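# Stack the orange-labeled carton on the other carton

## Task

Set the carton bearing the orange label flat on top of the second carton, keeping whichever face was up at the start still facing up, with no more than 1 cm of it hanging past the lower carton's edge; the stack must stay put by itself once the robot lets go, and the robot should release it and move away at the end.

## Robot and tools

Robot: two arms, left_arm and right_arm, each ending in a suction-cup tool instead of fingers. The controlled point on each tool is the cup point: the middle of the cup rim (36 mm wide) when nothing touches it. The cup faces along the cup point's own +z axis. About 4 cm back from the rim the tool widens to roughly 9 cm sideways (body and wrist camera), so leave room around it.

Frame: one scene frame for both arms. Origin on the table top midway between the arms, +z up, +x out across the table, left_arm sits toward +y. The names left/right do not match sides of the camera pictures. Positions are metres, orientations are quaternions written w first (qw, qx, qy, qz). Printed cup positions can be a bit off, worse at long reach.

The 16-number row (used by both motion tools): left_arm x, y, z, qw, qx, qy, qz, left suction, then the same eight for right_arm. All 16 are always sent, even if one arm is idle. x, y, z, q are an absolute target pose for the cup point in the scene frame, not an offset. Suction: above 0.01 means on, 0.01 or less means off; range -1 to 1; it stays at whatever was last sent, so to leave a tool unchanged repeat its last value (sending 0 switches it off). To keep an arm parked, resend exactly its pose from the last result before it stopped, position and quaternion, in every call; to hold an orientation, reuse the same target quaternion rather than the drifted one reported.

execute_actions, argument actions: a list with zero or one item. Empty list: no command, just returns state. An item with rows (1 to 15 rows of 16 numbers) and optional steps (max 15, default 15): each row is applied for one 1/30 s control step and the final row repeats to fill the steps. An item with only steps (up to 300) is a wait counted from the last result, including thinking time. Optional pictures (true/false) toggles camera images. A target more than 0.6 m from the arm's last reported position along any cup axis makes the call refused, and nothing is sent. Per step, each command is clipped to within 100 mm and 16 degrees of the measured cup pose; after the last step the arm only continues to that clipped pose, so long moves take several calls. Commands lag about 0.17 s.

move, argument target (one 16-number row as above), speed (m/s, 0.002 to 0.5, default 0.25; turning limited to twice that in rad/s), optional stop_force (N, 9 to 40, one value for both arms, not allowed before 0.2 s of scene time). Both cup points travel straight lines to their absolute targets, finishing together, 0.5 to 10 s long; it does not avoid obstacles or the other arm. Suction values are applied at the start. With stop_force an arm's path ends once its wrist sensor feels that much extra push against its travel for 2 steps; it then backs to where it was 2 steps before and holds. Use it for slow approaches onto surfaces; skip it when lifting off something the cup presses on, and don't rely on it while the cup is rotating. The result line move: gives each arm's ending (done, off_target, moving, held, fault, contact) and limits (paced means the pose was clipped; held means some steps were blocked and the arm may then jump fast), plus distance from the target.



Results: each cup point's position, quaternion, velocities; joint positions and torques (torques are noisy, offset, never zero); Wrist force and Wrist torque per arm in the tool's own axes (offset up to about 4 N, noise up to 2.4 N, saturates near 50 N; force points back into the arm when pressing; no reading at start is normal); suction_measured (near 0 = no seal, 0.83+ = airtight) and part_present (1 above 0.50, back to 0 under 0.45). A pose unreachable line or HELD marks steps where the clearance check altered or blocked a command. Hand target shows where the controller is currently heading. MOTOR HOT appears from 70 °C; at 85 °C the arm brakes for minutes.

Picking and placing: suction on, press the rim fully onto a flat, smooth, seam-free area away from edges so it seals all round. Under vacuum the cup shrinks, so the object ends up to about 12 mm nearer the tool. To release, rest the object on its support first, then suction off, and lift at least 15 mm. If the cup seals to the table, turn suction off to free it. The simulation runs while you think, so keep replies short.

Avoid: the arms colliding or pushing each other; stiff arms pressing past contact (a little overshoot can trigger a fault); 150 N on anything or joint torque over limits (wrist joints 24.6 N m, others 132 N m, held weight included) causes a 10 s stop; fast touches; dropping or sliding the carton; anything leaving the table. Objects may occasionally get a small outside nudge, so check placement before finishing.

Each tool is called after ">>>" as a command line: name --argument value for each argument, lists and objects as JSON in quotes; but a table of rows of numbers goes row by row, as --pt "numbers of a row", without its own name.

## Session

>>> execute_actions --actions '[]'

Scene clock: 0.00 s of 5500.00 s.
left_arm: end_effector_position=(+0.4452, +0.5304, +0.4094) suction_measured=0.00 part_present=0 end_effector_quat_wxyz=(-0.000, -0.047, +0.999, -0.000) end_effector_velocity=(+0.000, -0.000, +0.000) end_effector_angular_velocity=(+0.000, -0.001, -0.002) | right_arm: end_effector_position=(+0.4623, -0.4269, +0.4099) suction_measured=0.00 part_present=0 end_effector_quat_wxyz=(+0.001, +0.083, +0.997, -0.000) end_effector_velocity=(+0.000, -0.000, +0.001) end_effector_angular_velocity=(-0.000, -0.001, +0.001)
Joint positions: left_arm=[-0.314 -1.747  1.518 -1.342 -1.572  1.253] | right_arm=[ 3.458 -1.396 -1.516 -1.798  1.569  1.887]
Joint velocities: left_arm=[-0.001 -0.    -0.    -0.     0.001  0.   ] | right_arm=[-0.    -0.     0.001  0.    -0.    -0.001]
Joint torques (N m, as the arm reports them, + toward a larger angle): no reading
Motor temperatures (°C, as the motors report them): left_arm=[28 24 27 33 39 31] | right_arm=[24 25 25 34 35 31]
Wrist force (N, on the end effector, along its own x y z axes, offset not removed): no reading
Wrist torque (N m, same axes, about the end effector's origin, offset not removed): no reading
Hand target (left_arm): +0.445, +0.530, +0.409; -0.000, -0.047, +0.999, -0.000
Hand target (right_arm): +0.462, -0.427, +0.410; +0.001, +0.083, +0.997, -0.000

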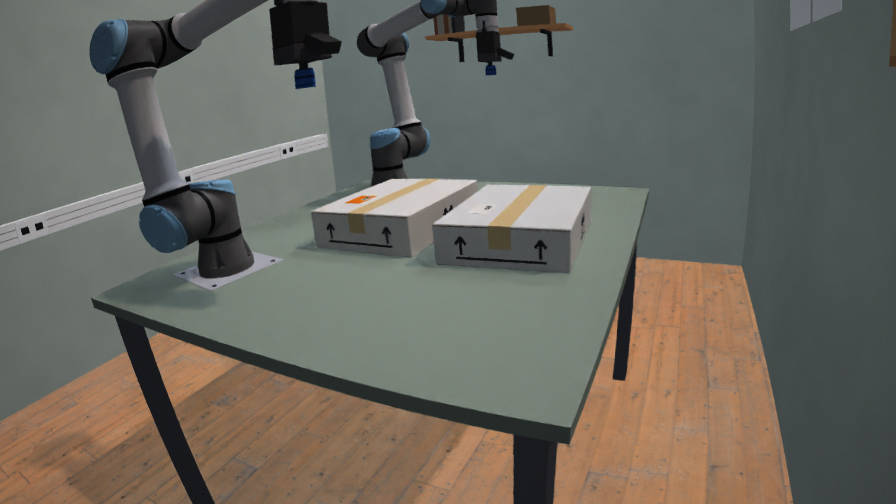

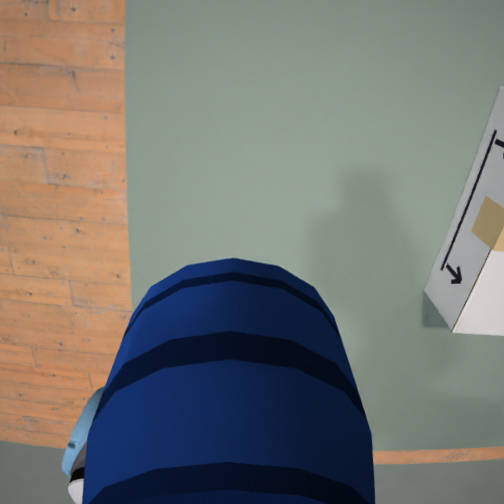

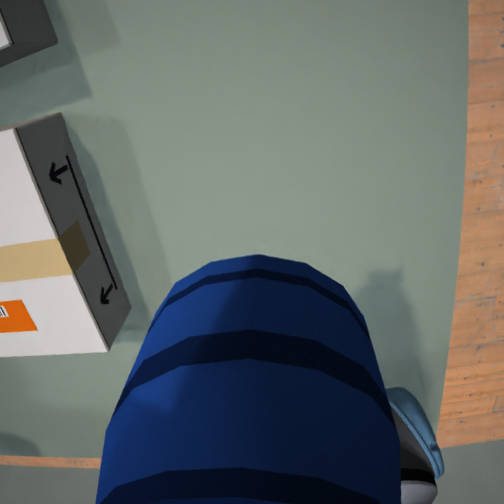

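>>> move --target '[0.4452,0.5304,0.4094,0,-0.047,0.999,0,-1, 0.40,-0.05,0.62,0,0,1,0,-1]' --speed 0.4

Scene clock: 2.63 s of 5500.00 s.
left_arm: end_effector_position=(+0.4452, +0.5304, +0.4094) suction_measured=0.00 part_present=0 end_effector_quat_wxyz=(+0.000, -0.047, +0.999, -0.000) end_effector_velocity=(-0.000, -0.000, +0.000) end_effector_angular_velocity=(-0.000, +0.000, +0.000) | right_arm: end_effector_position=(+0.3998, -0.0499, +0.6197) suction_measured=0.00 part_present=0 end_effector_quat_wxyz=(+0.000, +0.000, +1.000, +0.001) end_effector_velocity=(+0.000, +0.001, +0.002) end_effector_angular_velocity=(-0.004, +0.003, -0.001)
Joint positions: left_arm=[-0.315 -1.747  1.518 -1.342 -1.571  1.252] | right_arm=[ 4.295 -1.831 -0.412 -2.467  1.572  2.558]
Joint velocities: left_arm=[ 0. -0. -0.  0. -0. -0.] | right_arm=[ 0.    -0.017  0.034 -0.022  0.001  0.001]
Joint torques (N m, as the arm reports them, + toward a larger angle): left_arm=[-10.77 -20.79  -9.57  -4.76   2.58  -2.13] | right_arm=[ 5.54 16.6  24.59  0.9   1.5   0.78]
Motor temperatures (°C, as the motors report them): left_arm=[28 24 27 33 39 31] | right_arm=[24 25 25 34 35 31]
Wrist force (N, on the end effector, along its own x y z axes, offset not removed): left_arm=[2.0 -0.6 2.0] | right_arm=[-1.9 -0.7 -3.6]
Wrist torque (N m, same axes, about the end effector's origin, offset not removed): left_arm=[-0.25 -0.47 -0.16] | right_arm=[-0.24 0.24 -0.16]
Hand target (left_arm): +0.445, +0.530, +0.409; +0.000, -0.047, +0.999, -0.000
Hand target (right_arm): +0.400, -0.050, +0.620; -0.000, -0.000, +1.000, +0.001
Off the commanded pose (left_arm): 0.000 m, 0 deg.
Off the commanded pose (right_arm): 0.000 m, 0 deg.
move: done

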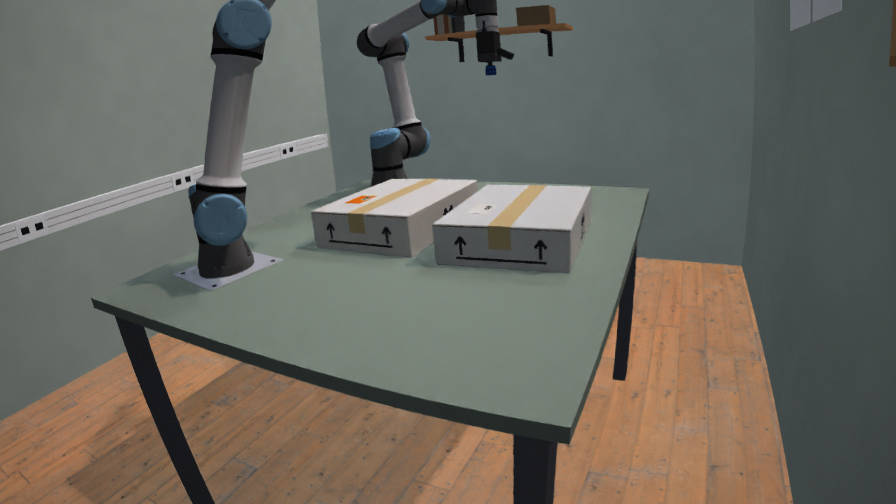

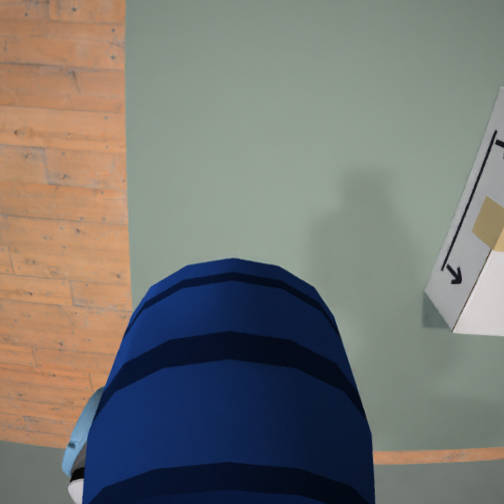

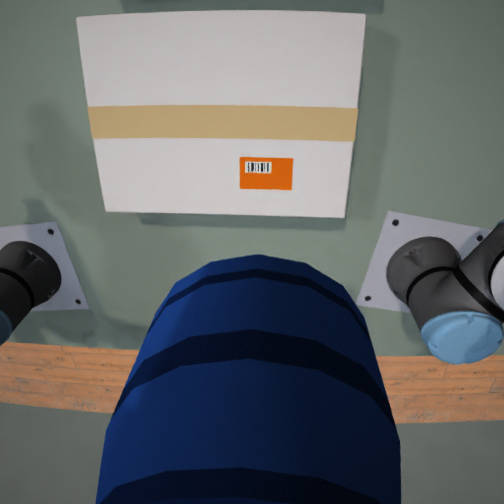

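>>> move --target '[0.4452,0.5304,0.4094,0,-0.047,0.999,0,-1, 0.70,-0.05,0.55,0,0,1,0,-1]' --speed 0.4

Scene clock: 8.33 s of 5500.00 s.
left_arm: end_effector_position=(+0.4452, +0.5304, +0.4094) suction_measured=0.00 part_present=0 end_effector_quat_wxyz=(+0.000, -0.047, +0.999, -0.000) end_effector_velocity=(+0.000, +0.000, -0.000) end_effector_angular_velocity=(+0.000, -0.000, -0.000) | right_arm: end_effector_position=(+0.6989, -0.0506, +0.5492) suction_measured=0.00 part_present=0 end_effector_quat_wxyz=(+0.126, +0.000, +0.990, +0.065) end_effector_velocity=(+0.002, -0.000, +0.000) end_effector_angular_velocity=(-0.001, -0.005, +0.000)
Joint positions: left_arm=[-0.315 -1.747  1.518 -1.342 -1.571  1.252] | right_arm=[ 3.941 -2.284 -0.033 -2.114  1.527  2.198]
Joint velocities: left_arm=[-0. -0.  0. -0.  0.  0.] | right_arm=[-0.    -0.001  0.     0.004 -0.003 -0.001]
Joint torques (N m, as the arm reports them, + toward a larger angle): left_arm=[-10.79 -20.76 -10.1   -4.62   2.55  -2.14] | right_arm=[-5.42 36.   26.95  5.03 -1.31 -1.5 ]
Motor temperatures (°C, as the motors report them): left_arm=[28 24 27 33 39 31] | right_arm=[24 25 25 34 35 31]
Wrist force (N, on the end effector, along its own x y z axes, offset not removed): left_arm=[1.5 -0.6 2.5] | right_arm=[-1.1 0.1 -3.7]
Wrist torque (N m, same axes, about the end effector's origin, offset not removed): left_arm=[-0.25 -0.31 -0.14] | right_arm=[-0.14 0.09 -0.09]
Hand target (left_arm): +0.445, +0.530, +0.409; +0.000, -0.047, +0.999, +0.000
Hand target (right_arm): +0.699, -0.051, +0.549; +0.126, +0.000, +0.990, +0.065
Off the commanded pose (left_arm): 0.000 m, 0 deg.
Off the commanded pose (right_arm): 0.002 m, 16 deg; orientation clipped at the last step of the last action.
elbow stopped short (right arm): the move would have taken joint 3 (elbow) straighter than the controller allows; a more bent joint 3 avoids this.
After step 90, 1.33 s passed at rest.
move: off_target (right_arm); limits=paced

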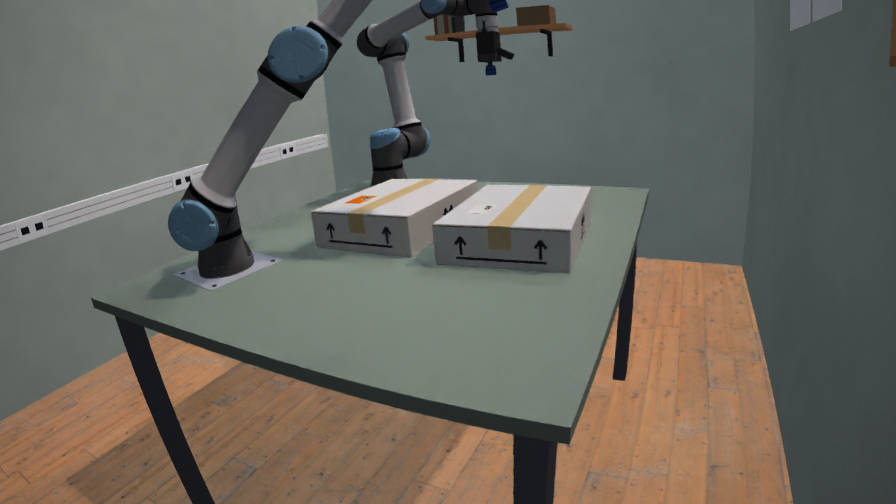

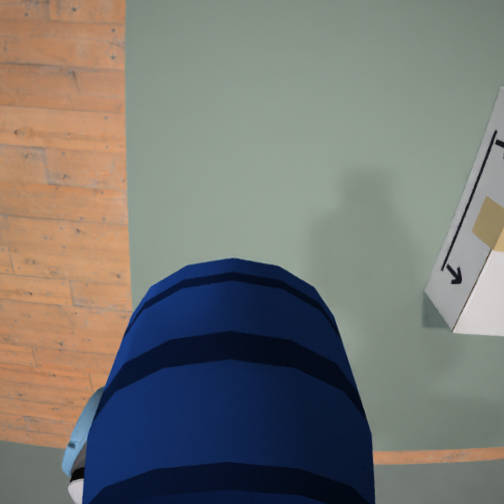

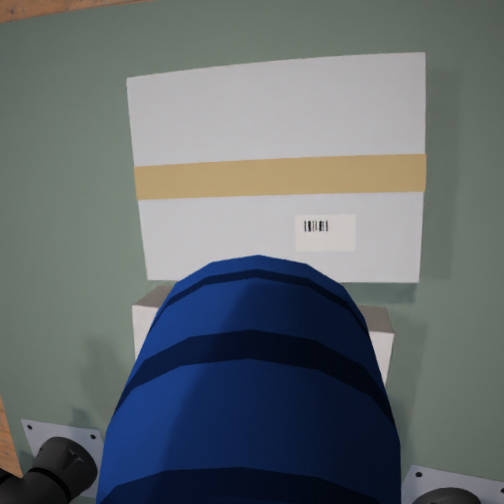

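>>> move --target '[0.4452,0.5304,0.4094,0,-0.047,0.999,0,-1, 0.35,-0.15,0.25,0,0,1,0,-1]' --speed 0.4

Scene clock: 11.23 s of 5500.00 s.
left_arm: end_effector_position=(+0.4452, +0.5304, +0.4094) suction_measured=0.00 part_present=0 end_effector_quat_wxyz=(+0.000, -0.047, +0.999, -0.000) end_effector_velocity=(+0.000, +0.000, -0.000) end_effector_angular_velocity=(-0.000, -0.001, +0.000) | right_arm: end_effector_position=(+0.3506, -0.1493, +0.2500) suction_measured=0.00 part_present=0 end_effector_quat_wxyz=(-0.000, -0.000, +1.000, +0.000) end_effector_velocity=(-0.001, -0.001, -0.001) end_effector_angular_velocity=(+0.000, -0.001, -0.000)
Joint positions: left_arm=[-0.315 -1.747  1.518 -1.342 -1.571  1.252] | right_arm=[ 4.257 -1.237 -2.041 -1.433  1.571  2.519]
Joint velocities: left_arm=[ 0.     0.     0.    -0.001  0.     0.   ] | right_arm=[ 0.002  0.004 -0.004  0.001 -0.     0.002]
Joint torques (N m, as the arm reports them, + toward a larger angle): left_arm=[-10.24 -20.43 -11.04  -4.38   2.54  -2.18] | right_arm=[ 7.5  23.88 18.06  4.62 -1.33  1.36]
Motor temperatures (°C, as the motors report them): left_arm=[28 24 27 33 39 31] | right_arm=[24 25 25 34 35 31]
Wrist force (N, on the end effector, along its own x y z axes, offset not removed): left_arm=[-0.6 -1.0 1.5] | right_arm=[-2.8 1.4 -3.1]
Wrist torque (N m, same axes, about the end effector's origin, offset not removed): left_arm=[-0.38 0.00 -0.10] | right_arm=[0.08 0.40 -0.17]
Hand target (left_arm): +0.445, +0.530, +0.409; +0.000, -0.047, +0.999, +0.000
Hand target (right_arm): +0.350, -0.149, +0.250; -0.000, -0.000, +1.000, +0.000
Off the commanded pose (left_arm): 0.000 m, 0 deg.
Off the commanded pose (right_arm): 0.001 m, 0 deg.
move: done

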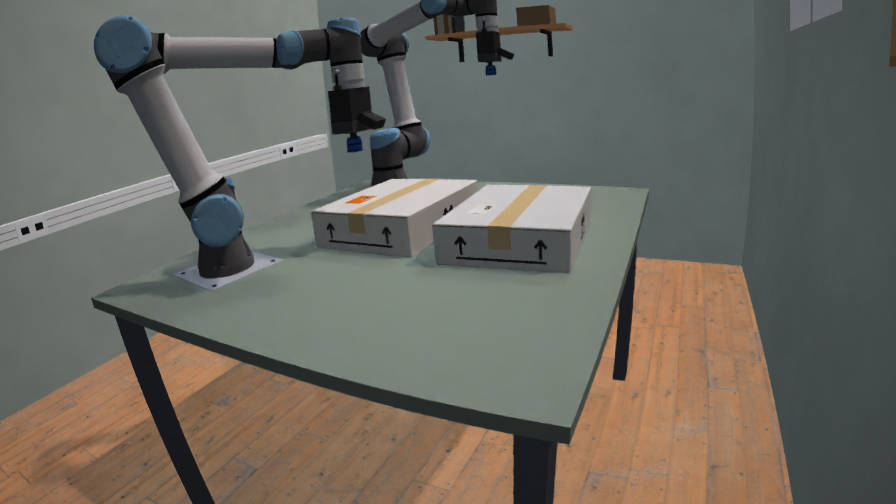

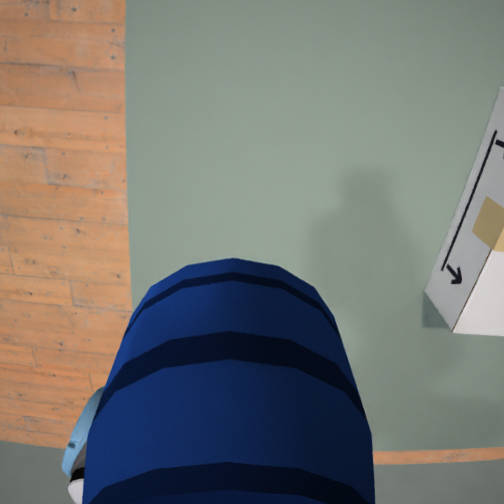

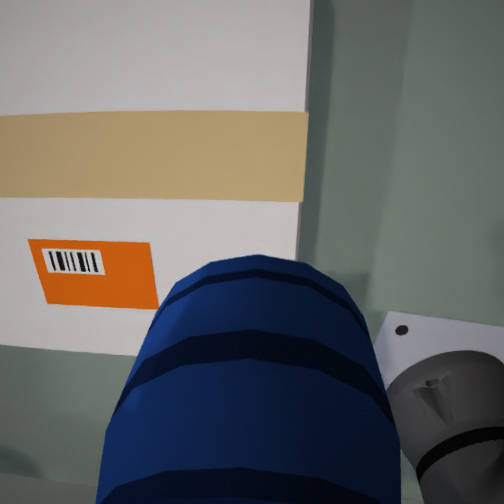

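>>> move --target '[0.4452,0.5304,0.4094,0,-0.047,0.999,0,-1, 0.33,-0.12,0.17,0,0,1,0,-1]' --speed 0.3

>>> move --target '[0.4452,0.5304,0.4094,0,-0.047,0.999,0,-1, 0.33,-0.12,0.08,0,0,1,0,-1]' --speed 0.015 --stop_force 10

Scene clock: 13.47 s of 5500.00 s.
left_arm: end_effector_position=(+0.4452, +0.5304, +0.4094) suction_measured=0.00 part_present=0 end_effector_quat_wxyz=(+0.000, -0.047, +0.999, -0.000) end_effector_velocity=(-0.000, +0.000, +0.000) end_effector_angular_velocity=(-0.000, +0.000, +0.001) | right_arm: end_effector_position=(+0.3300, -0.1198, +0.1701) suction_measured=0.00 part_present=0 end_effector_quat_wxyz=(-0.000, -0.000, +1.000, +0.000) end_effector_velocity=(+0.000, +0.000, -0.001) end_effector_angular_velocity=(-0.001, -0.000, -0.001)
Joint positions: left_arm=[-0.315 -1.747  1.518 -1.342 -1.571  1.252] | right_arm=[ 4.352 -1.295 -2.213 -1.203  1.571  2.615]
Joint velocities: left_arm=[ 0.  0. -0.  0. -0. -0.] | right_arm=[ 0.    -0.002 -0.002  0.004 -0.001  0.001]
Joint torques (N m, as the arm reports them, + toward a larger angle): left_arm=[-11.3  -20.17 -12.14  -3.87   2.63  -2.2 ] | right_arm=[ 7.64 -0.99 16.41  4.56 -1.16  1.38]
Motor temperatures (°C, as the motors report them): left_arm=[28 24 27 33 39 31] | right_arm=[24 25 25 34 35 31]
Wrist force (N, on the end effector, along its own x y z axes, offset not removed): left_arm=[0.8 -1.1 1.9] | right_arm=[-1.1 -1.1 -3.1]
Wrist torque (N m, same axes, about the end effector's origin, offset not removed): left_arm=[-0.30 -0.15 -0.17] | right_arm=[-0.25 0.11 -0.18]
Hand target (left_arm): +0.445, +0.530, +0.409; +0.000, -0.047, +0.999, +0.000
Hand target (right_arm): +0.330, -0.120, +0.170; -0.000, -0.000, +1.000, +0.000
Off the commanded pose (left_arm): 0.000 m, 0 deg.
Off the commanded pose (right_arm): 0.000 m, 0 deg.
move: done

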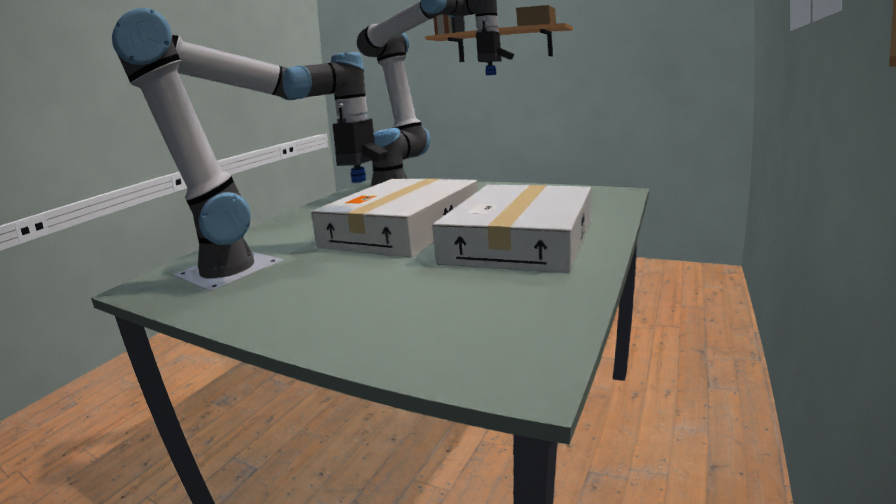

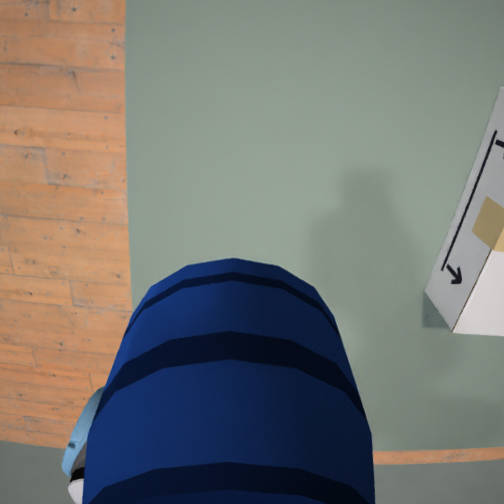

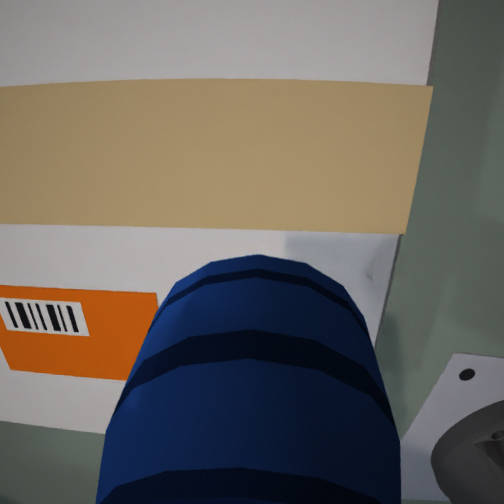

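Scene clock: 18.90 s of 5500.00 s.
left_arm: end_effector_position=(+0.4452, +0.5304, +0.4094) suction_measured=0.00 part_present=0 end_effector_quat_wxyz=(+0.000, -0.047, +0.999, -0.000) end_effector_velocity=(-0.001, +0.000, +0.000) end_effector_angular_velocity=(-0.000, +0.002, +0.001) | right_arm: end_effector_position=(+0.3300, -0.1199, +0.0940) suction_measured=0.00 part_present=0 end_effector_quat_wxyz=(-0.000, -0.000, +1.000, -0.000) end_effector_velocity=(+0.000, +0.001, +0.004) end_effector_angular_velocity=(+0.001, -0.001, +0.000)
Joint positions: left_arm=[-0.315 -1.747  1.518 -1.342 -1.571  1.252] | right_arm=[ 4.352 -1.407 -2.352 -0.953  1.571  2.615]
Joint velocities: left_arm=[ 0.001 -0.    -0.001  0.003 -0.001 -0.   ] | right_arm=[ 0.001  0.006  0.007 -0.012 -0.     0.001]
Joint torques (N m, as the arm reports them, + toward a larger angle): left_arm=[-10.56 -19.88 -12.31  -3.43   2.54  -1.81] | right_arm=[ 7.97 23.84 25.86  0.17 -1.09  1.3 ]
Motor temperatures (°C, as the motors report them): left_arm=[28 24 27 33 39 31] | right_arm=[24 25 25 34 35 31]
Wrist force (N, on the end effector, along its own x y z axes, offset not removed): left_arm=[-0.5 0.2 2.3] | right_arm=[-2.1 0.5 -11.3]
Wrist torque (N m, same axes, about the end effector's origin, offset not removed): left_arm=[-0.20 0.05 -0.13] | right_arm=[0.15 0.32 -0.03]
Hand target (left_arm): +0.445, +0.530, +0.409; +0.000, -0.047, +0.999, +0.000
Hand target (right_arm): +0.330, -0.120, +0.094; +0.000, -0.000, +1.000, +0.000
Off the commanded pose (left_arm): 0.000 m, 0 deg.
Off the commanded pose (right_arm): 0.014 m, 0 deg.
move: contact (right_arm)

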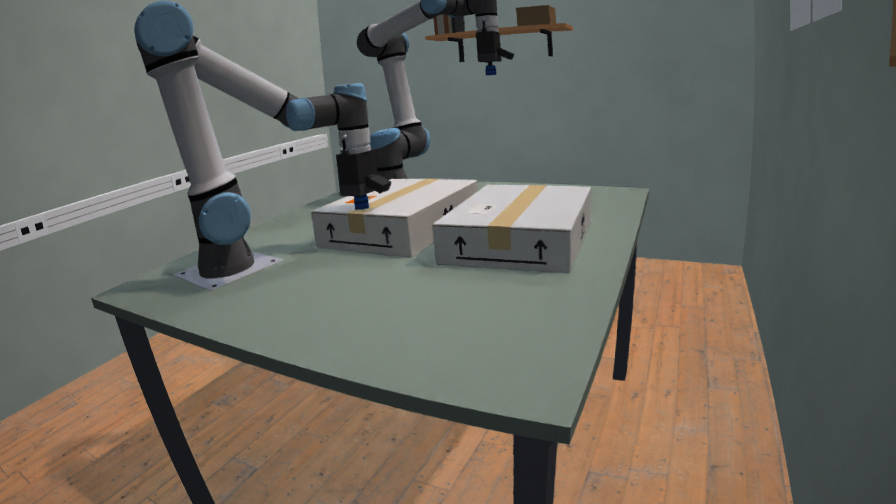

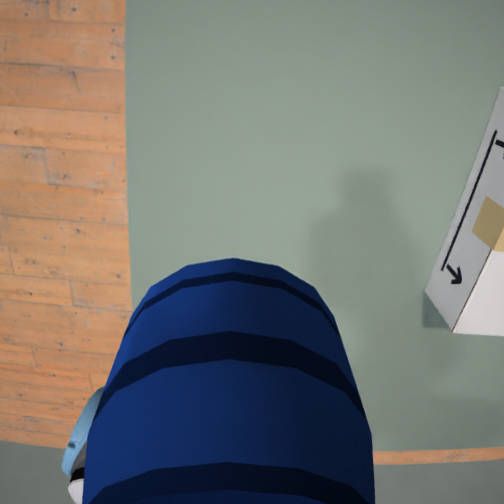

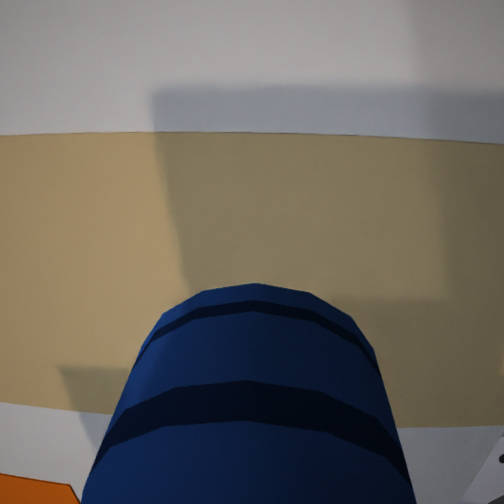

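>>> execute_actions --actions '[{"rows": [[0.4452,0.5304,0.4094,0,-0.047,0.999,0,-1, 0.33,-0.12,0.094,0,0,1,0,1]], "steps": 15}]' --pictures false

>>> execute_actions --actions '[{"steps": 30}]' --pictures false

Scene clock: 21.27 s of 5500.00 s.
left_arm: end_effector_position=(+0.4452, +0.5304, +0.4094) suction_measured=0.00 part_present=0 end_effector_quat_wxyz=(+0.000, -0.047, +0.999, +0.000) end_effector_velocity=(-0.000, +0.001, -0.000) end_effector_angular_velocity=(+0.003, +0.000, -0.000) | right_arm: end_effector_position=(+0.3300, -0.1200, +0.0940) suction_measured=0.91 part_present=1 end_effector_quat_wxyz=(+0.000, -0.000, +1.000, +0.000) end_effector_velocity=(+0.000, +0.000, +0.000) end_effector_angular_velocity=(+0.000, -0.000, -0.001)
Joint positions: left_arm=[-0.315 -1.747  1.518 -1.342 -1.571  1.252] | right_arm=[ 4.352 -1.407 -2.353 -0.953  1.571  2.615]
Joint velocities: left_arm=[-0.     0.    -0.     0.001  0.003 -0.   ] | right_arm=[-0.    -0.     0.     0.     0.     0.001]
Joint torques (N m, as the arm reports them, + toward a larger angle): left_arm=[-10.31 -19.53 -13.63  -3.1    2.56  -2.14] | right_arm=[ 5.51  8.27 24.66  6.09 -1.51  0.99]
Motor temperatures (°C, as the motors report them): left_arm=[28 24 27 33 39 31] | right_arm=[24 25 25 34 35 31]
Wrist force (N, on the end effector, along its own x y z axes, offset not removed): left_arm=[-0.3 -0.8 1.9] | right_arm=[-1.6 4.3 18.9]
Wrist torque (N m, same axes, about the end effector's origin, offset not removed): left_arm=[-0.30 -0.11 -0.12] | right_arm=[0.32 0.13 -0.13]
Hand target (left_arm): +0.445, +0.530, +0.409; +0.000, -0.047, +0.999, -0.000
Hand target (right_arm): +0.330, -0.120, +0.094; -0.000, +0.000, +1.000, +0.000
Off the commanded pose (left_arm): 0.000 m, 0 deg.
Off the commanded pose (right_arm): 0.000 m, 0 deg.
Steps of this call (steps 1 to 56: nothing new was sent; steps 57 to 71: all 15 steps of this action). Readings (end_effector_position | what the end effector reports):
57: left_arm (+0.4452, +0.5304, +0.4094) | right_arm (+0.3301, -0.1198, +0.0944) | left_arm suction_measured=0.00 part_present=0 | right_arm suction_measured=0.12 part_present=0
58: left_arm (+0.4452, +0.5304, +0.4094) | right_arm (+0.3301, -0.1199, +0.0943) | left_arm suction_measured=0.00 part_present=0 | right_arm suction_measured=0.38 part_present=0
60: left_arm (+0.4452, +0.5304, +0.4094) | right_arm (+0.3300, -0.1200, +0.0942) | left_arm suction_measured=0.00 part_present=0 | right_arm suction_measured=0.66 part_present=1
64: left_arm (+0.4452, +0.5304, +0.4094) | right_arm (+0.3300, -0.1200, +0.0941) | left_arm suction_measured=0.00 part_present=0 | right_arm suction_measured=0.83 part_present=1
71: the state above

Scene clock: 22.27 s of 5500.00 s.
left_arm: end_effector_position=(+0.4452, +0.5304, +0.4094) suction_measured=0.00 part_present=0 end_effector_quat_wxyz=(+0.000, -0.047, +0.999, -0.000) end_effector_velocity=(+0.001, -0.000, +0.001) end_effector_angular_velocity=(+0.000, -0.003, -0.002) | right_arm: end_effector_position=(+0.3300, -0.1200, +0.0940) suction_measured=0.91 part_present=1 end_effector_quat_wxyz=(-0.000, -0.000, +1.000, -0.000) end_effector_velocity=(+0.000, +0.000, -0.000) end_effector_angular_velocity=(-0.000, -0.000, +0.001)
Joint positions: left_arm=[-0.315 -1.747  1.518 -1.342 -1.571  1.252] | right_arm=[ 4.352 -1.407 -2.353 -0.953  1.571  2.615]
Joint velocities: left_arm=[-0.001  0.    -0.002 -0.001  0.001  0.   ] | right_arm=[ 0.    -0.001  0.001 -0.    -0.    -0.001]
Joint torques (N m, as the arm reports them, + toward a larger angle): left_arm=[ -9.3  -18.06 -14.12  -2.8    2.6   -1.94] | right_arm=[ 5.19  9.59 30.77  5.25 -1.43  1.05]
Motor temperatures (°C, as the motors report them): left_arm=[28 24 27 33 39 31] | right_arm=[24 25 25 34 35 31]
Wrist force (N, on the end effector, along its own x y z axes, offset not removed): left_arm=[-3.0 1.2 2.7] | right_arm=[-1.5 3.3 19.8]
Wrist torque (N m, same axes, about the end effector's origin, offset not removed): left_arm=[0.02 0.34 -0.04] | right_arm=[0.20 0.12 -0.07]
Hand target (left_arm): +0.445, +0.530, +0.409; +0.000, -0.047, +0.999, -0.000
Hand target (right_arm): +0.330, -0.120, +0.094; -0.000, +0.000, +1.000, +0.000
Off the commanded pose (left_arm): 0.000 m, 0 deg.
Off the commanded pose (right_arm): 0.000 m, 0 deg.
Steps of this call (steps 1 to 30: nothing new was sent). Readings (end_effector_position | what the end effector reports):
1: left_arm (+0.4452, +0.5304, +0.4094) | right_arm (+0.3300, -0.1200, +0.0940) | left_arm suction_measured=0.00 part_present=0 | right_arm suction_measured=0.91 part_present=1
2: left_arm (+0.4452, +0.5304, +0.4094) | right_arm (+0.3300, -0.1200, +0.0940) | left_arm suction_measured=0.00 part_present=0 | right_arm suction_measured=0.91 part_present=1
4: left_arm (+0.4452, +0.5304, +0.4094) | right_arm (+0.3300, -0.1200, +0.0940) | left_arm suction_measured=0.00 part_present=0 | right_arm suction_measured=0.91 part_present=1
8: left_arm (+0.4452, +0.5304, +0.4094) | right_arm (+0.3300, -0.1200, +0.0940) | left_arm suction_measured=0.00 part_present=0 | right_arm suction_measured=0.91 part_present=1
30: the state above

>>> move --target '[0.33,0.20,0.17,0,0,1,0,-1, 0.33,-0.12,0.13,0,0,1,0,-1]' --speed 0.3

>>> move --target '[0.33,0.20,0.17,0,0,1,0,-1, 0.70,-0.17,0.17,0,0,1,0,-1]' --speed 0.3

Scene clock: 27.03 s of 5500.00 s.
left_arm: end_effector_position=(+0.3308, +0.2002, +0.1700) suction_measured=0.00 part_present=0 end_effector_quat_wxyz=(-0.000, -0.000, +1.000, +0.000) end_effector_velocity=(-0.000, -0.000, -0.001) end_effector_angular_velocity=(+0.002, +0.001, -0.001) | right_arm: end_effector_position=(+0.3300, -0.1201, +0.1300) suction_measured=0.00 part_present=0 end_effector_quat_wxyz=(-0.000, -0.000, +1.000, -0.000) end_effector_velocity=(-0.000, -0.000, -0.000) end_effector_angular_velocity=(-0.001, +0.001, -0.001)
Joint positions: left_arm=[-1.158 -1.701  2.102 -1.971 -1.571  0.503] | right_arm=[ 4.352 -1.346 -2.291 -1.076  1.571  2.615]
Joint velocities: left_arm=[-0.002  0.002  0.001 -0.001 -0.    -0.001] | right_arm=[ 0.    -0.    -0.001 -0.     0.     0.001]
Joint torques (N m, as the arm reports them, + toward a larger angle): left_arm=[-10.26  -8.85 -24.19  -4.82   2.54  -2.21] | right_arm=[-3.1  25.43 31.35  1.04  1.41 -0.39]
Motor temperatures (°C, as the motors report them): left_arm=[28 24 27 33 39 31] | right_arm=[24 25 25 34 35 31]
Wrist force (N, on the end effector, along its own x y z axes, offset not removed): left_arm=[-0.8 -0.4 0.8] | right_arm=[-0.7 0.0 -3.1]
Wrist torque (N m, same axes, about the end effector's origin, offset not removed): left_arm=[-0.27 0.02 -0.07] | right_arm=[0.02 0.05 -0.13]
Hand target (left_arm): +0.331, +0.200, +0.170; -0.000, -0.000, +1.000, +0.000
Hand target (right_arm): +0.330, -0.120, +0.130; +0.000, -0.000, +1.000, +0.000
Off the commanded pose (left_arm): 0.001 m, 0 deg.
Off the commanded pose (right_arm): 0.000 m, 0 deg.
move: done

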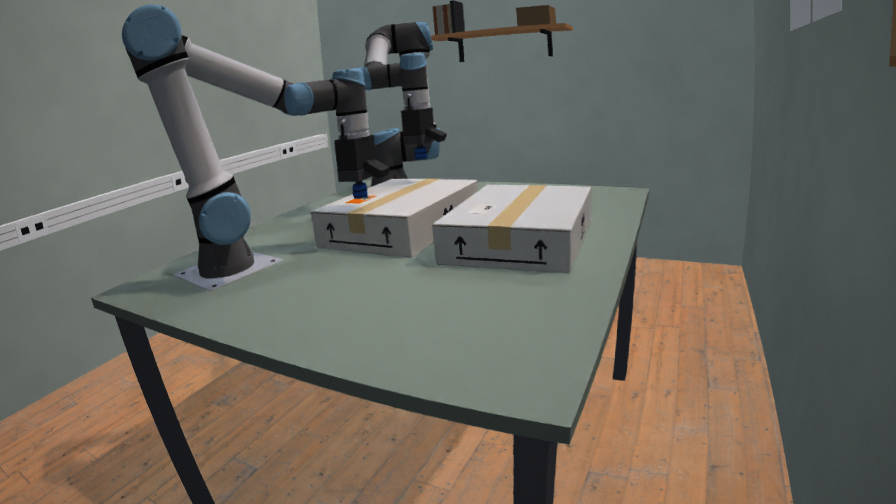

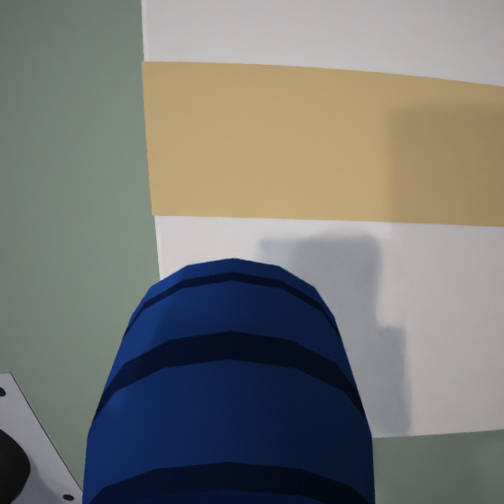

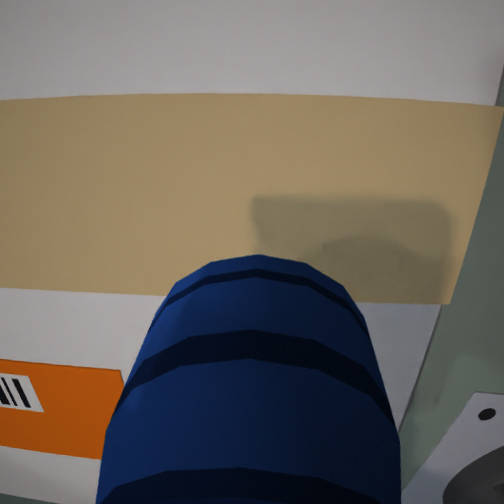

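Scene clock: 28.87 s of 5500.00 s.
left_arm: end_effector_position=(+0.3300, +0.2000, +0.1700) suction_measured=0.00 part_present=0 end_effector_quat_wxyz=(-0.000, +0.000, +1.000, +0.000) end_effector_velocity=(-0.000, -0.000, -0.000) end_effector_angular_velocity=(-0.001, +0.001, -0.000) | right_arm: end_effector_position=(+0.7000, -0.1706, +0.1701) suction_measured=0.00 part_present=0 end_effector_quat_wxyz=(+0.000, +0.000, +1.000, -0.001) end_effector_velocity=(+0.001, -0.000, -0.000) end_effector_angular_velocity=(-0.001, +0.002, -0.001)
Joint positions: left_arm=[-1.16  -1.703  2.104 -1.972 -1.571  0.501] | right_arm=[ 3.777 -2.052 -1.369 -1.291  1.569  2.04 ]
Joint velocities: left_arm=[-0.001 -0.     0.    -0.001 -0.001 -0.   ] | right_arm=[-0.001 -0.003  0.005 -0.003  0.    -0.001]
Joint torques (N m, as the arm reports them, + toward a larger angle): left_arm=[-10.85 -23.25  -8.15  -4.91   2.63  -2.13] | right_arm=[-7.47 33.4  33.5   1.26  1.51 -1.52]
Motor temperatures (°C, as the motors report them): left_arm=[28 24 27 33 39 31] | right_arm=[24 25 25 34 35 31]
Wrist force (N, on the end effector, along its own x y z axes, offset not removed): left_arm=[1.0 -1.6 2.1] | right_arm=[-2.1 -0.4 -2.1]
Wrist torque (N m, same axes, about the end effector's origin, offset not removed): left_arm=[-0.36 -0.27 -0.10] | right_arm=[-0.16 0.28 -0.06]
Hand target (left_arm): +0.330, +0.200, +0.170; -0.000, +0.000, +1.000, +0.000
Hand target (right_arm): +0.700, -0.171, +0.170; +0.000, +0.000, +1.000, -0.001
Off the commanded pose (left_arm): 0.000 m, 0 deg.
Off the commanded pose (right_arm): 0.001 m, 0 deg.
move: done

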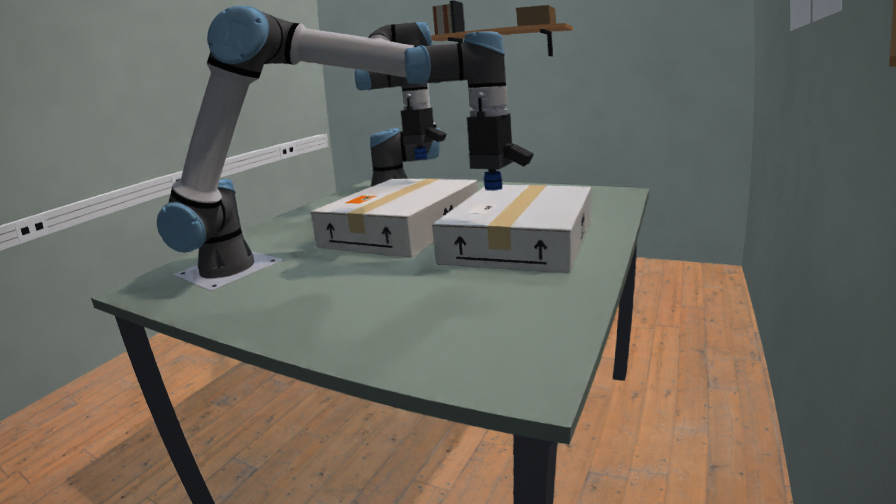

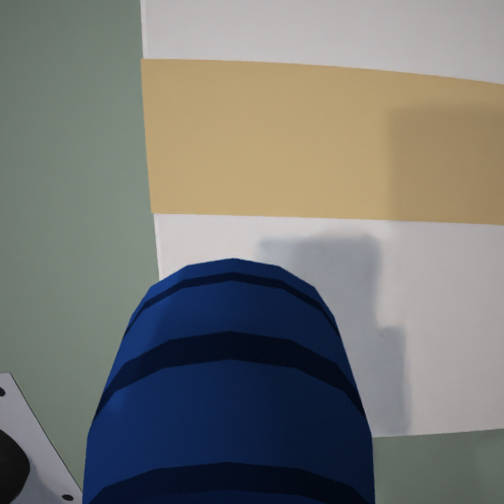

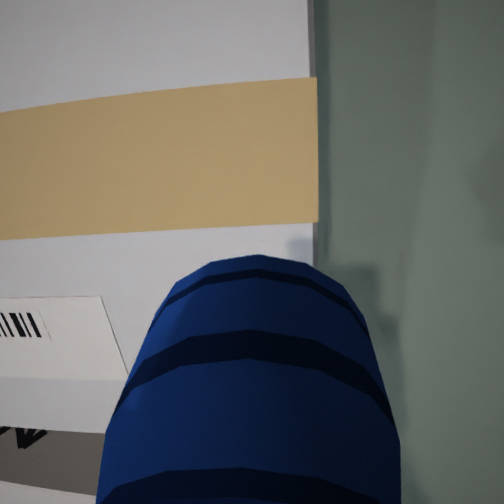

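>>> move --target '[0.68,0.19,0.17,0,0,1,0,-1, 0.70,-0.135,0.17,0,0,1,0,-1]' --speed 0.3

Scene clock: 33.23 s of 5500.00 s.
left_arm: end_effector_position=(+0.6799, +0.1904, +0.1704) suction_measured=0.00 part_present=0 end_effector_quat_wxyz=(+0.000, -0.000, +1.000, -0.000) end_effector_velocity=(+0.001, -0.000, -0.000) end_effector_angular_velocity=(+0.001, +0.001, +0.000) | right_arm: end_effector_position=(+0.7000, -0.1350, +0.1700) suction_measured=0.00 part_present=0 end_effector_quat_wxyz=(+0.000, +0.000, +1.000, +0.000) end_effector_velocity=(+0.000, +0.000, +0.001) end_effector_angular_velocity=(+0.000, -0.001, +0.000)
Joint positions: left_arm=[-0.702 -0.994  1.219 -1.797 -1.571  0.96 ] | right_arm=[ 3.822 -2.077 -1.331 -1.304  1.571  2.085]
Joint velocities: left_arm=[ 0.001  0.004 -0.007  0.005  0.     0.001] | right_arm=[ 0.001  0.     0.001 -0.    -0.     0.   ]
Joint torques (N m, as the arm reports them, + toward a larger angle): left_arm=[ 12.19 -39.68 -36.55   0.04  -2.48   1.91] | right_arm=[ 7.71 34.41 33.12  1.01  1.58  1.51]
Motor temperatures (°C, as the motors report them): left_arm=[28 24 27 33 39 31] | right_arm=[24 25 25 34 35 31]
Wrist force (N, on the end effector, along its own x y z axes, offset not removed): left_arm=[-2.0 -2.4 2.5] | right_arm=[-0.8 -0.3 -3.5]
Wrist torque (N m, same axes, about the end effector's origin, offset not removed): left_arm=[-0.47 0.16 -0.11] | right_arm=[-0.15 0.03 -0.10]
Hand target (left_arm): +0.680, +0.190, +0.170; +0.000, -0.000, +1.000, -0.000
Hand target (right_arm): +0.700, -0.135, +0.170; +0.000, +0.000, +1.000, +0.000
Off the commanded pose (left_arm): 0.001 m, 0 deg.
Off the commanded pose (right_arm): 0.000 m, 0 deg.
move: done

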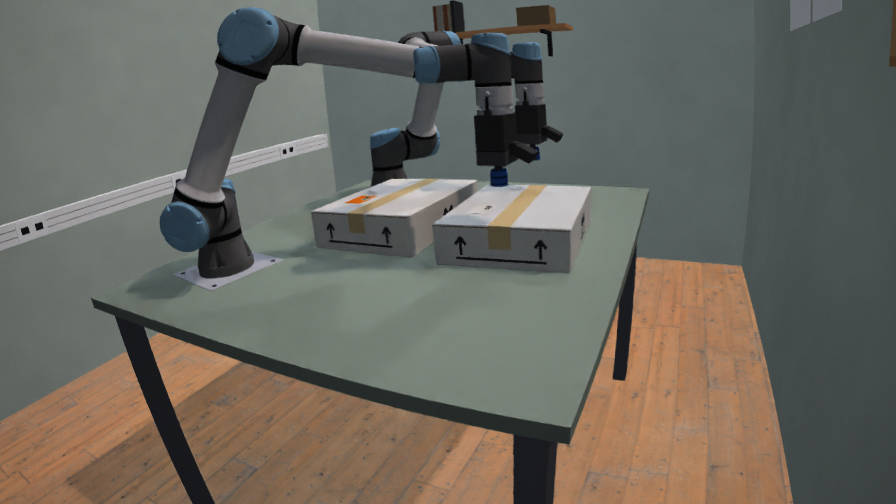

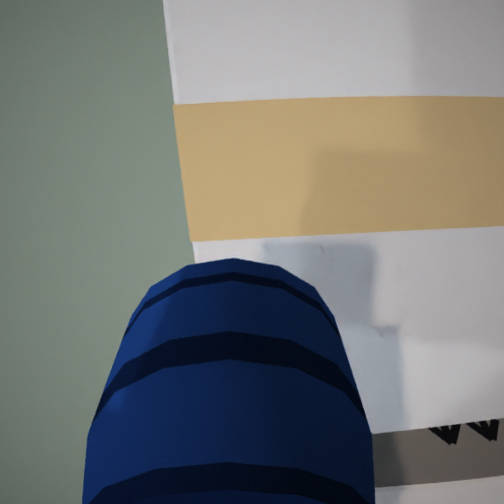

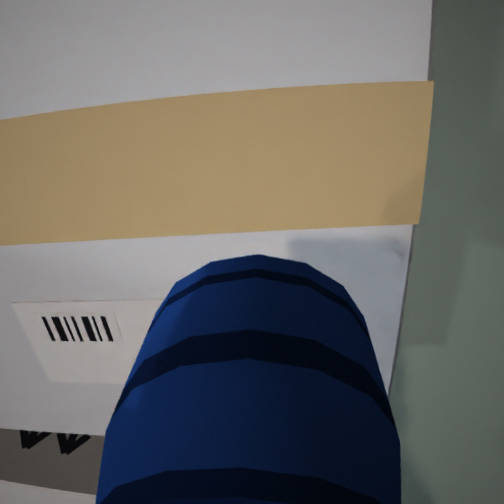

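>>> move --target '[0.335,0.19,0.12,0,0,1,0,-1, 0.33,-0.14,0.12,0,0,1,0,-1]' --speed 0.35

>>> move --target '[0.335,0.19,0.085,0,0,1,0,1, 0.33,-0.14,0.085,0,0,1,0,1]' --speed 0.015 --stop_force 10

Scene clock: 38.57 s of 5500.00 s.
left_arm: end_effector_position=(+0.3351, +0.1896, +0.1196) suction_measured=0.00 part_present=0 end_effector_quat_wxyz=(-0.000, +0.000, +1.000, +0.000) end_effector_velocity=(-0.001, +0.000, -0.000) end_effector_angular_velocity=(+0.002, -0.002, -0.000) | right_arm: end_effector_position=(+0.3301, -0.1395, +0.1198) suction_measured=0.00 part_present=0 end_effector_quat_wxyz=(-0.000, -0.000, +1.000, +0.001) end_effector_velocity=(-0.001, +0.000, +0.001) end_effector_angular_velocity=(+0.000, -0.001, +0.001)
Joint positions: left_arm=[-1.162 -1.61   2.165 -2.126 -1.571  0.5  ] | right_arm=[ 4.322 -1.326 -2.335 -1.051  1.572  2.585]
Joint velocities: left_arm=[-0.003 -0.002  0.003 -0.     0.003 -0.002] | right_arm=[ 0.005  0.005 -0.002 -0.002 -0.001  0.004]
Joint torques (N m, as the arm reports them, + toward a larger angle): left_arm=[ -9.97 -24.82  -8.41  -4.84   2.8   -1.83] | right_arm=[ 8.37 24.94 15.14  1.19 -1.26  1.38]
Motor temperatures (°C, as the motors report them): left_arm=[28 24 27 33 39 31] | right_arm=[24 25 25 34 35 31]
Wrist force (N, on the end effector, along its own x y z axes, offset not removed): left_arm=[-0.2 -0.9 2.1] | right_arm=[0.2 1.6 -4.0]
Wrist torque (N m, same axes, about the end effector's origin, offset not removed): left_arm=[-0.32 -0.03 -0.08] | right_arm=[0.20 -0.12 0.00]
Hand target (left_arm): +0.335, +0.190, +0.120; -0.000, +0.000, +1.000, +0.000
Hand target (right_arm): +0.330, -0.139, +0.120; -0.000, -0.000, +1.000, +0.001
Off the commanded pose (left_arm): 0.001 m, 0 deg.
Off the commanded pose (right_arm): 0.001 m, 0 deg.
After step 90, 0.67 s passed at rest.
move: done

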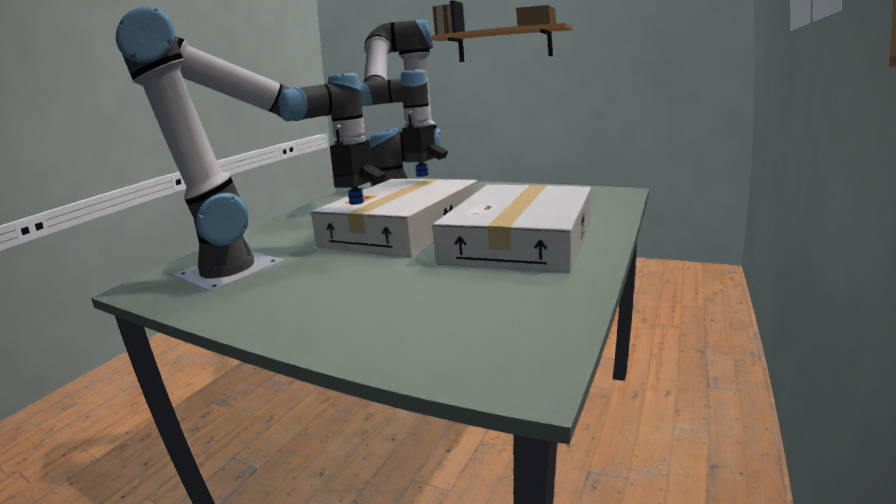

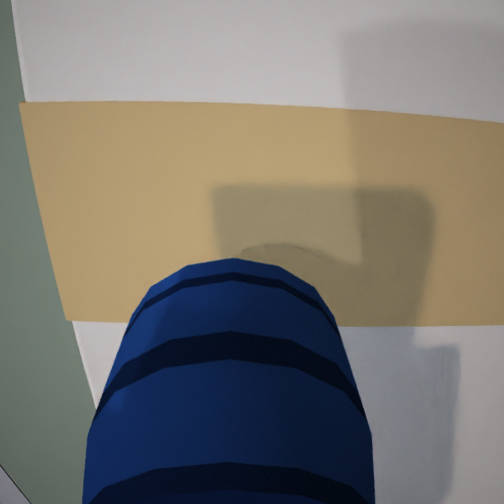

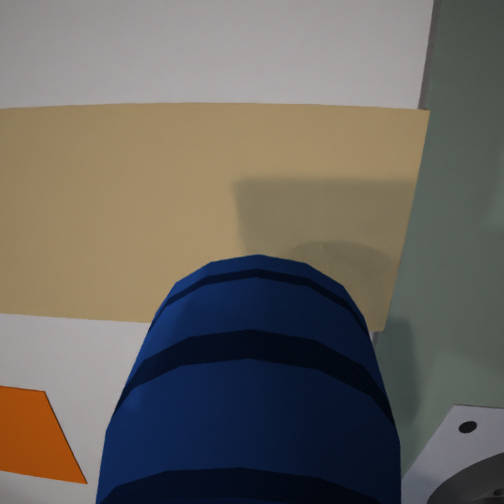

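Scene clock: 41.03 s of 5500.00 s.
left_arm: end_effector_position=(+0.3350, +0.1900, +0.0881) suction_measured=0.95 part_present=1 end_effector_quat_wxyz=(-0.000, -0.000, +1.000, +0.000) end_effector_velocity=(-0.000, +0.001, +0.002) end_effector_angular_velocity=(+0.003, +0.003, +0.000) | right_arm: end_effector_position=(+0.3300, -0.1399, +0.0882) suction_measured=0.91 part_present=1 end_effector_quat_wxyz=(-0.000, +0.000, +1.000, +0.000) end_effector_velocity=(-0.001, -0.001, +0.001) end_effector_angular_velocity=(-0.005, +0.003, +0.000)
Joint positions: left_arm=[-1.161 -1.559  2.213 -2.225 -1.571  0.5  ] | right_arm=[ 4.322 -1.383 -2.389 -0.94   1.571  2.585]
Joint velocities: left_arm=[ 0.001 -0.003 -0.004  0.012 -0.001  0.   ] | right_arm=[-0.     0.003  0.003 -0.012 -0.    -0.001]
Joint torques (N m, as the arm reports them, + toward a larger angle): left_arm=[  8.24 -15.36 -27.     1.     2.56   1.82] | right_arm=[ 2.48 12.13 16.68 -0.55 -2.23  1.29]
Motor temperatures (°C, as the motors report them): left_arm=[28 24 27 33 39 31] | right_arm=[24 25 25 34 35 31]
Wrist force (N, on the end effector, along its own x y z axes, offset not removed): left_arm=[2.4 3.9 -24.6] | right_arm=[8.9 -8.5 -46.8]
Wrist torque (N m, same axes, about the end effector's origin, offset not removed): left_arm=[-0.30 0.05 -0.16] | right_arm=[-0.22 0.04 -0.16]
Hand target (left_arm): +0.335, +0.190, +0.088; -0.000, +0.000, +1.000, +0.000
Hand target (right_arm): +0.330, -0.140, +0.089; +0.000, +0.000, +1.000, +0.000
Off the commanded pose (left_arm): 0.003 m, 0 deg.
Off the commanded pose (right_arm): 0.003 m, 0 deg.
move: contact (left_arm, right_arm)

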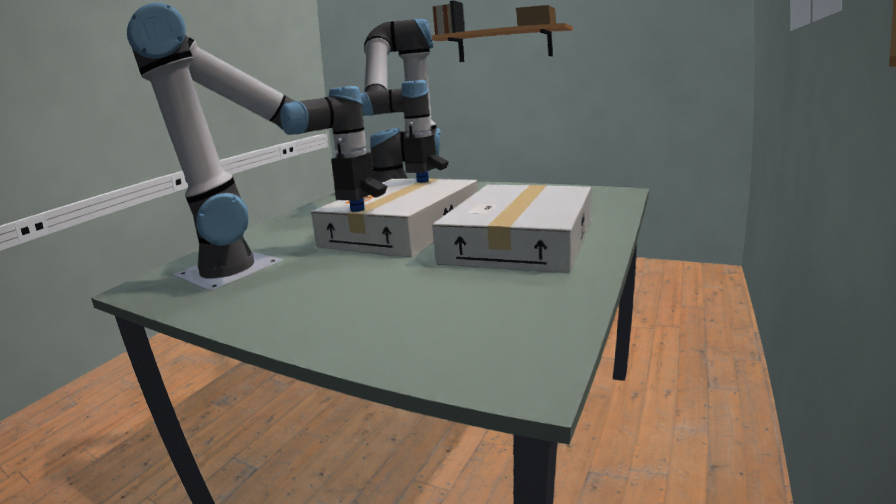

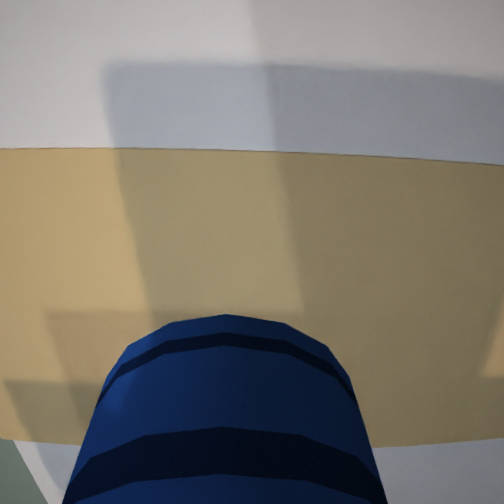

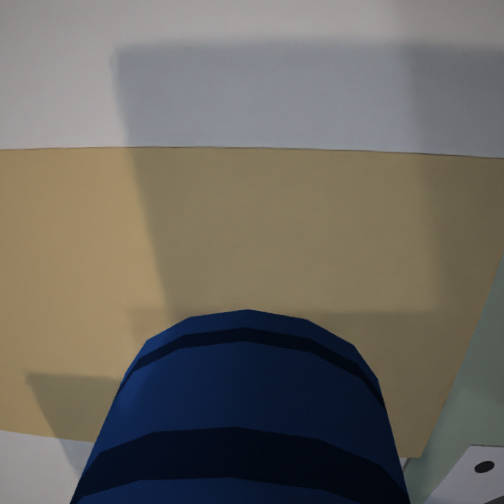

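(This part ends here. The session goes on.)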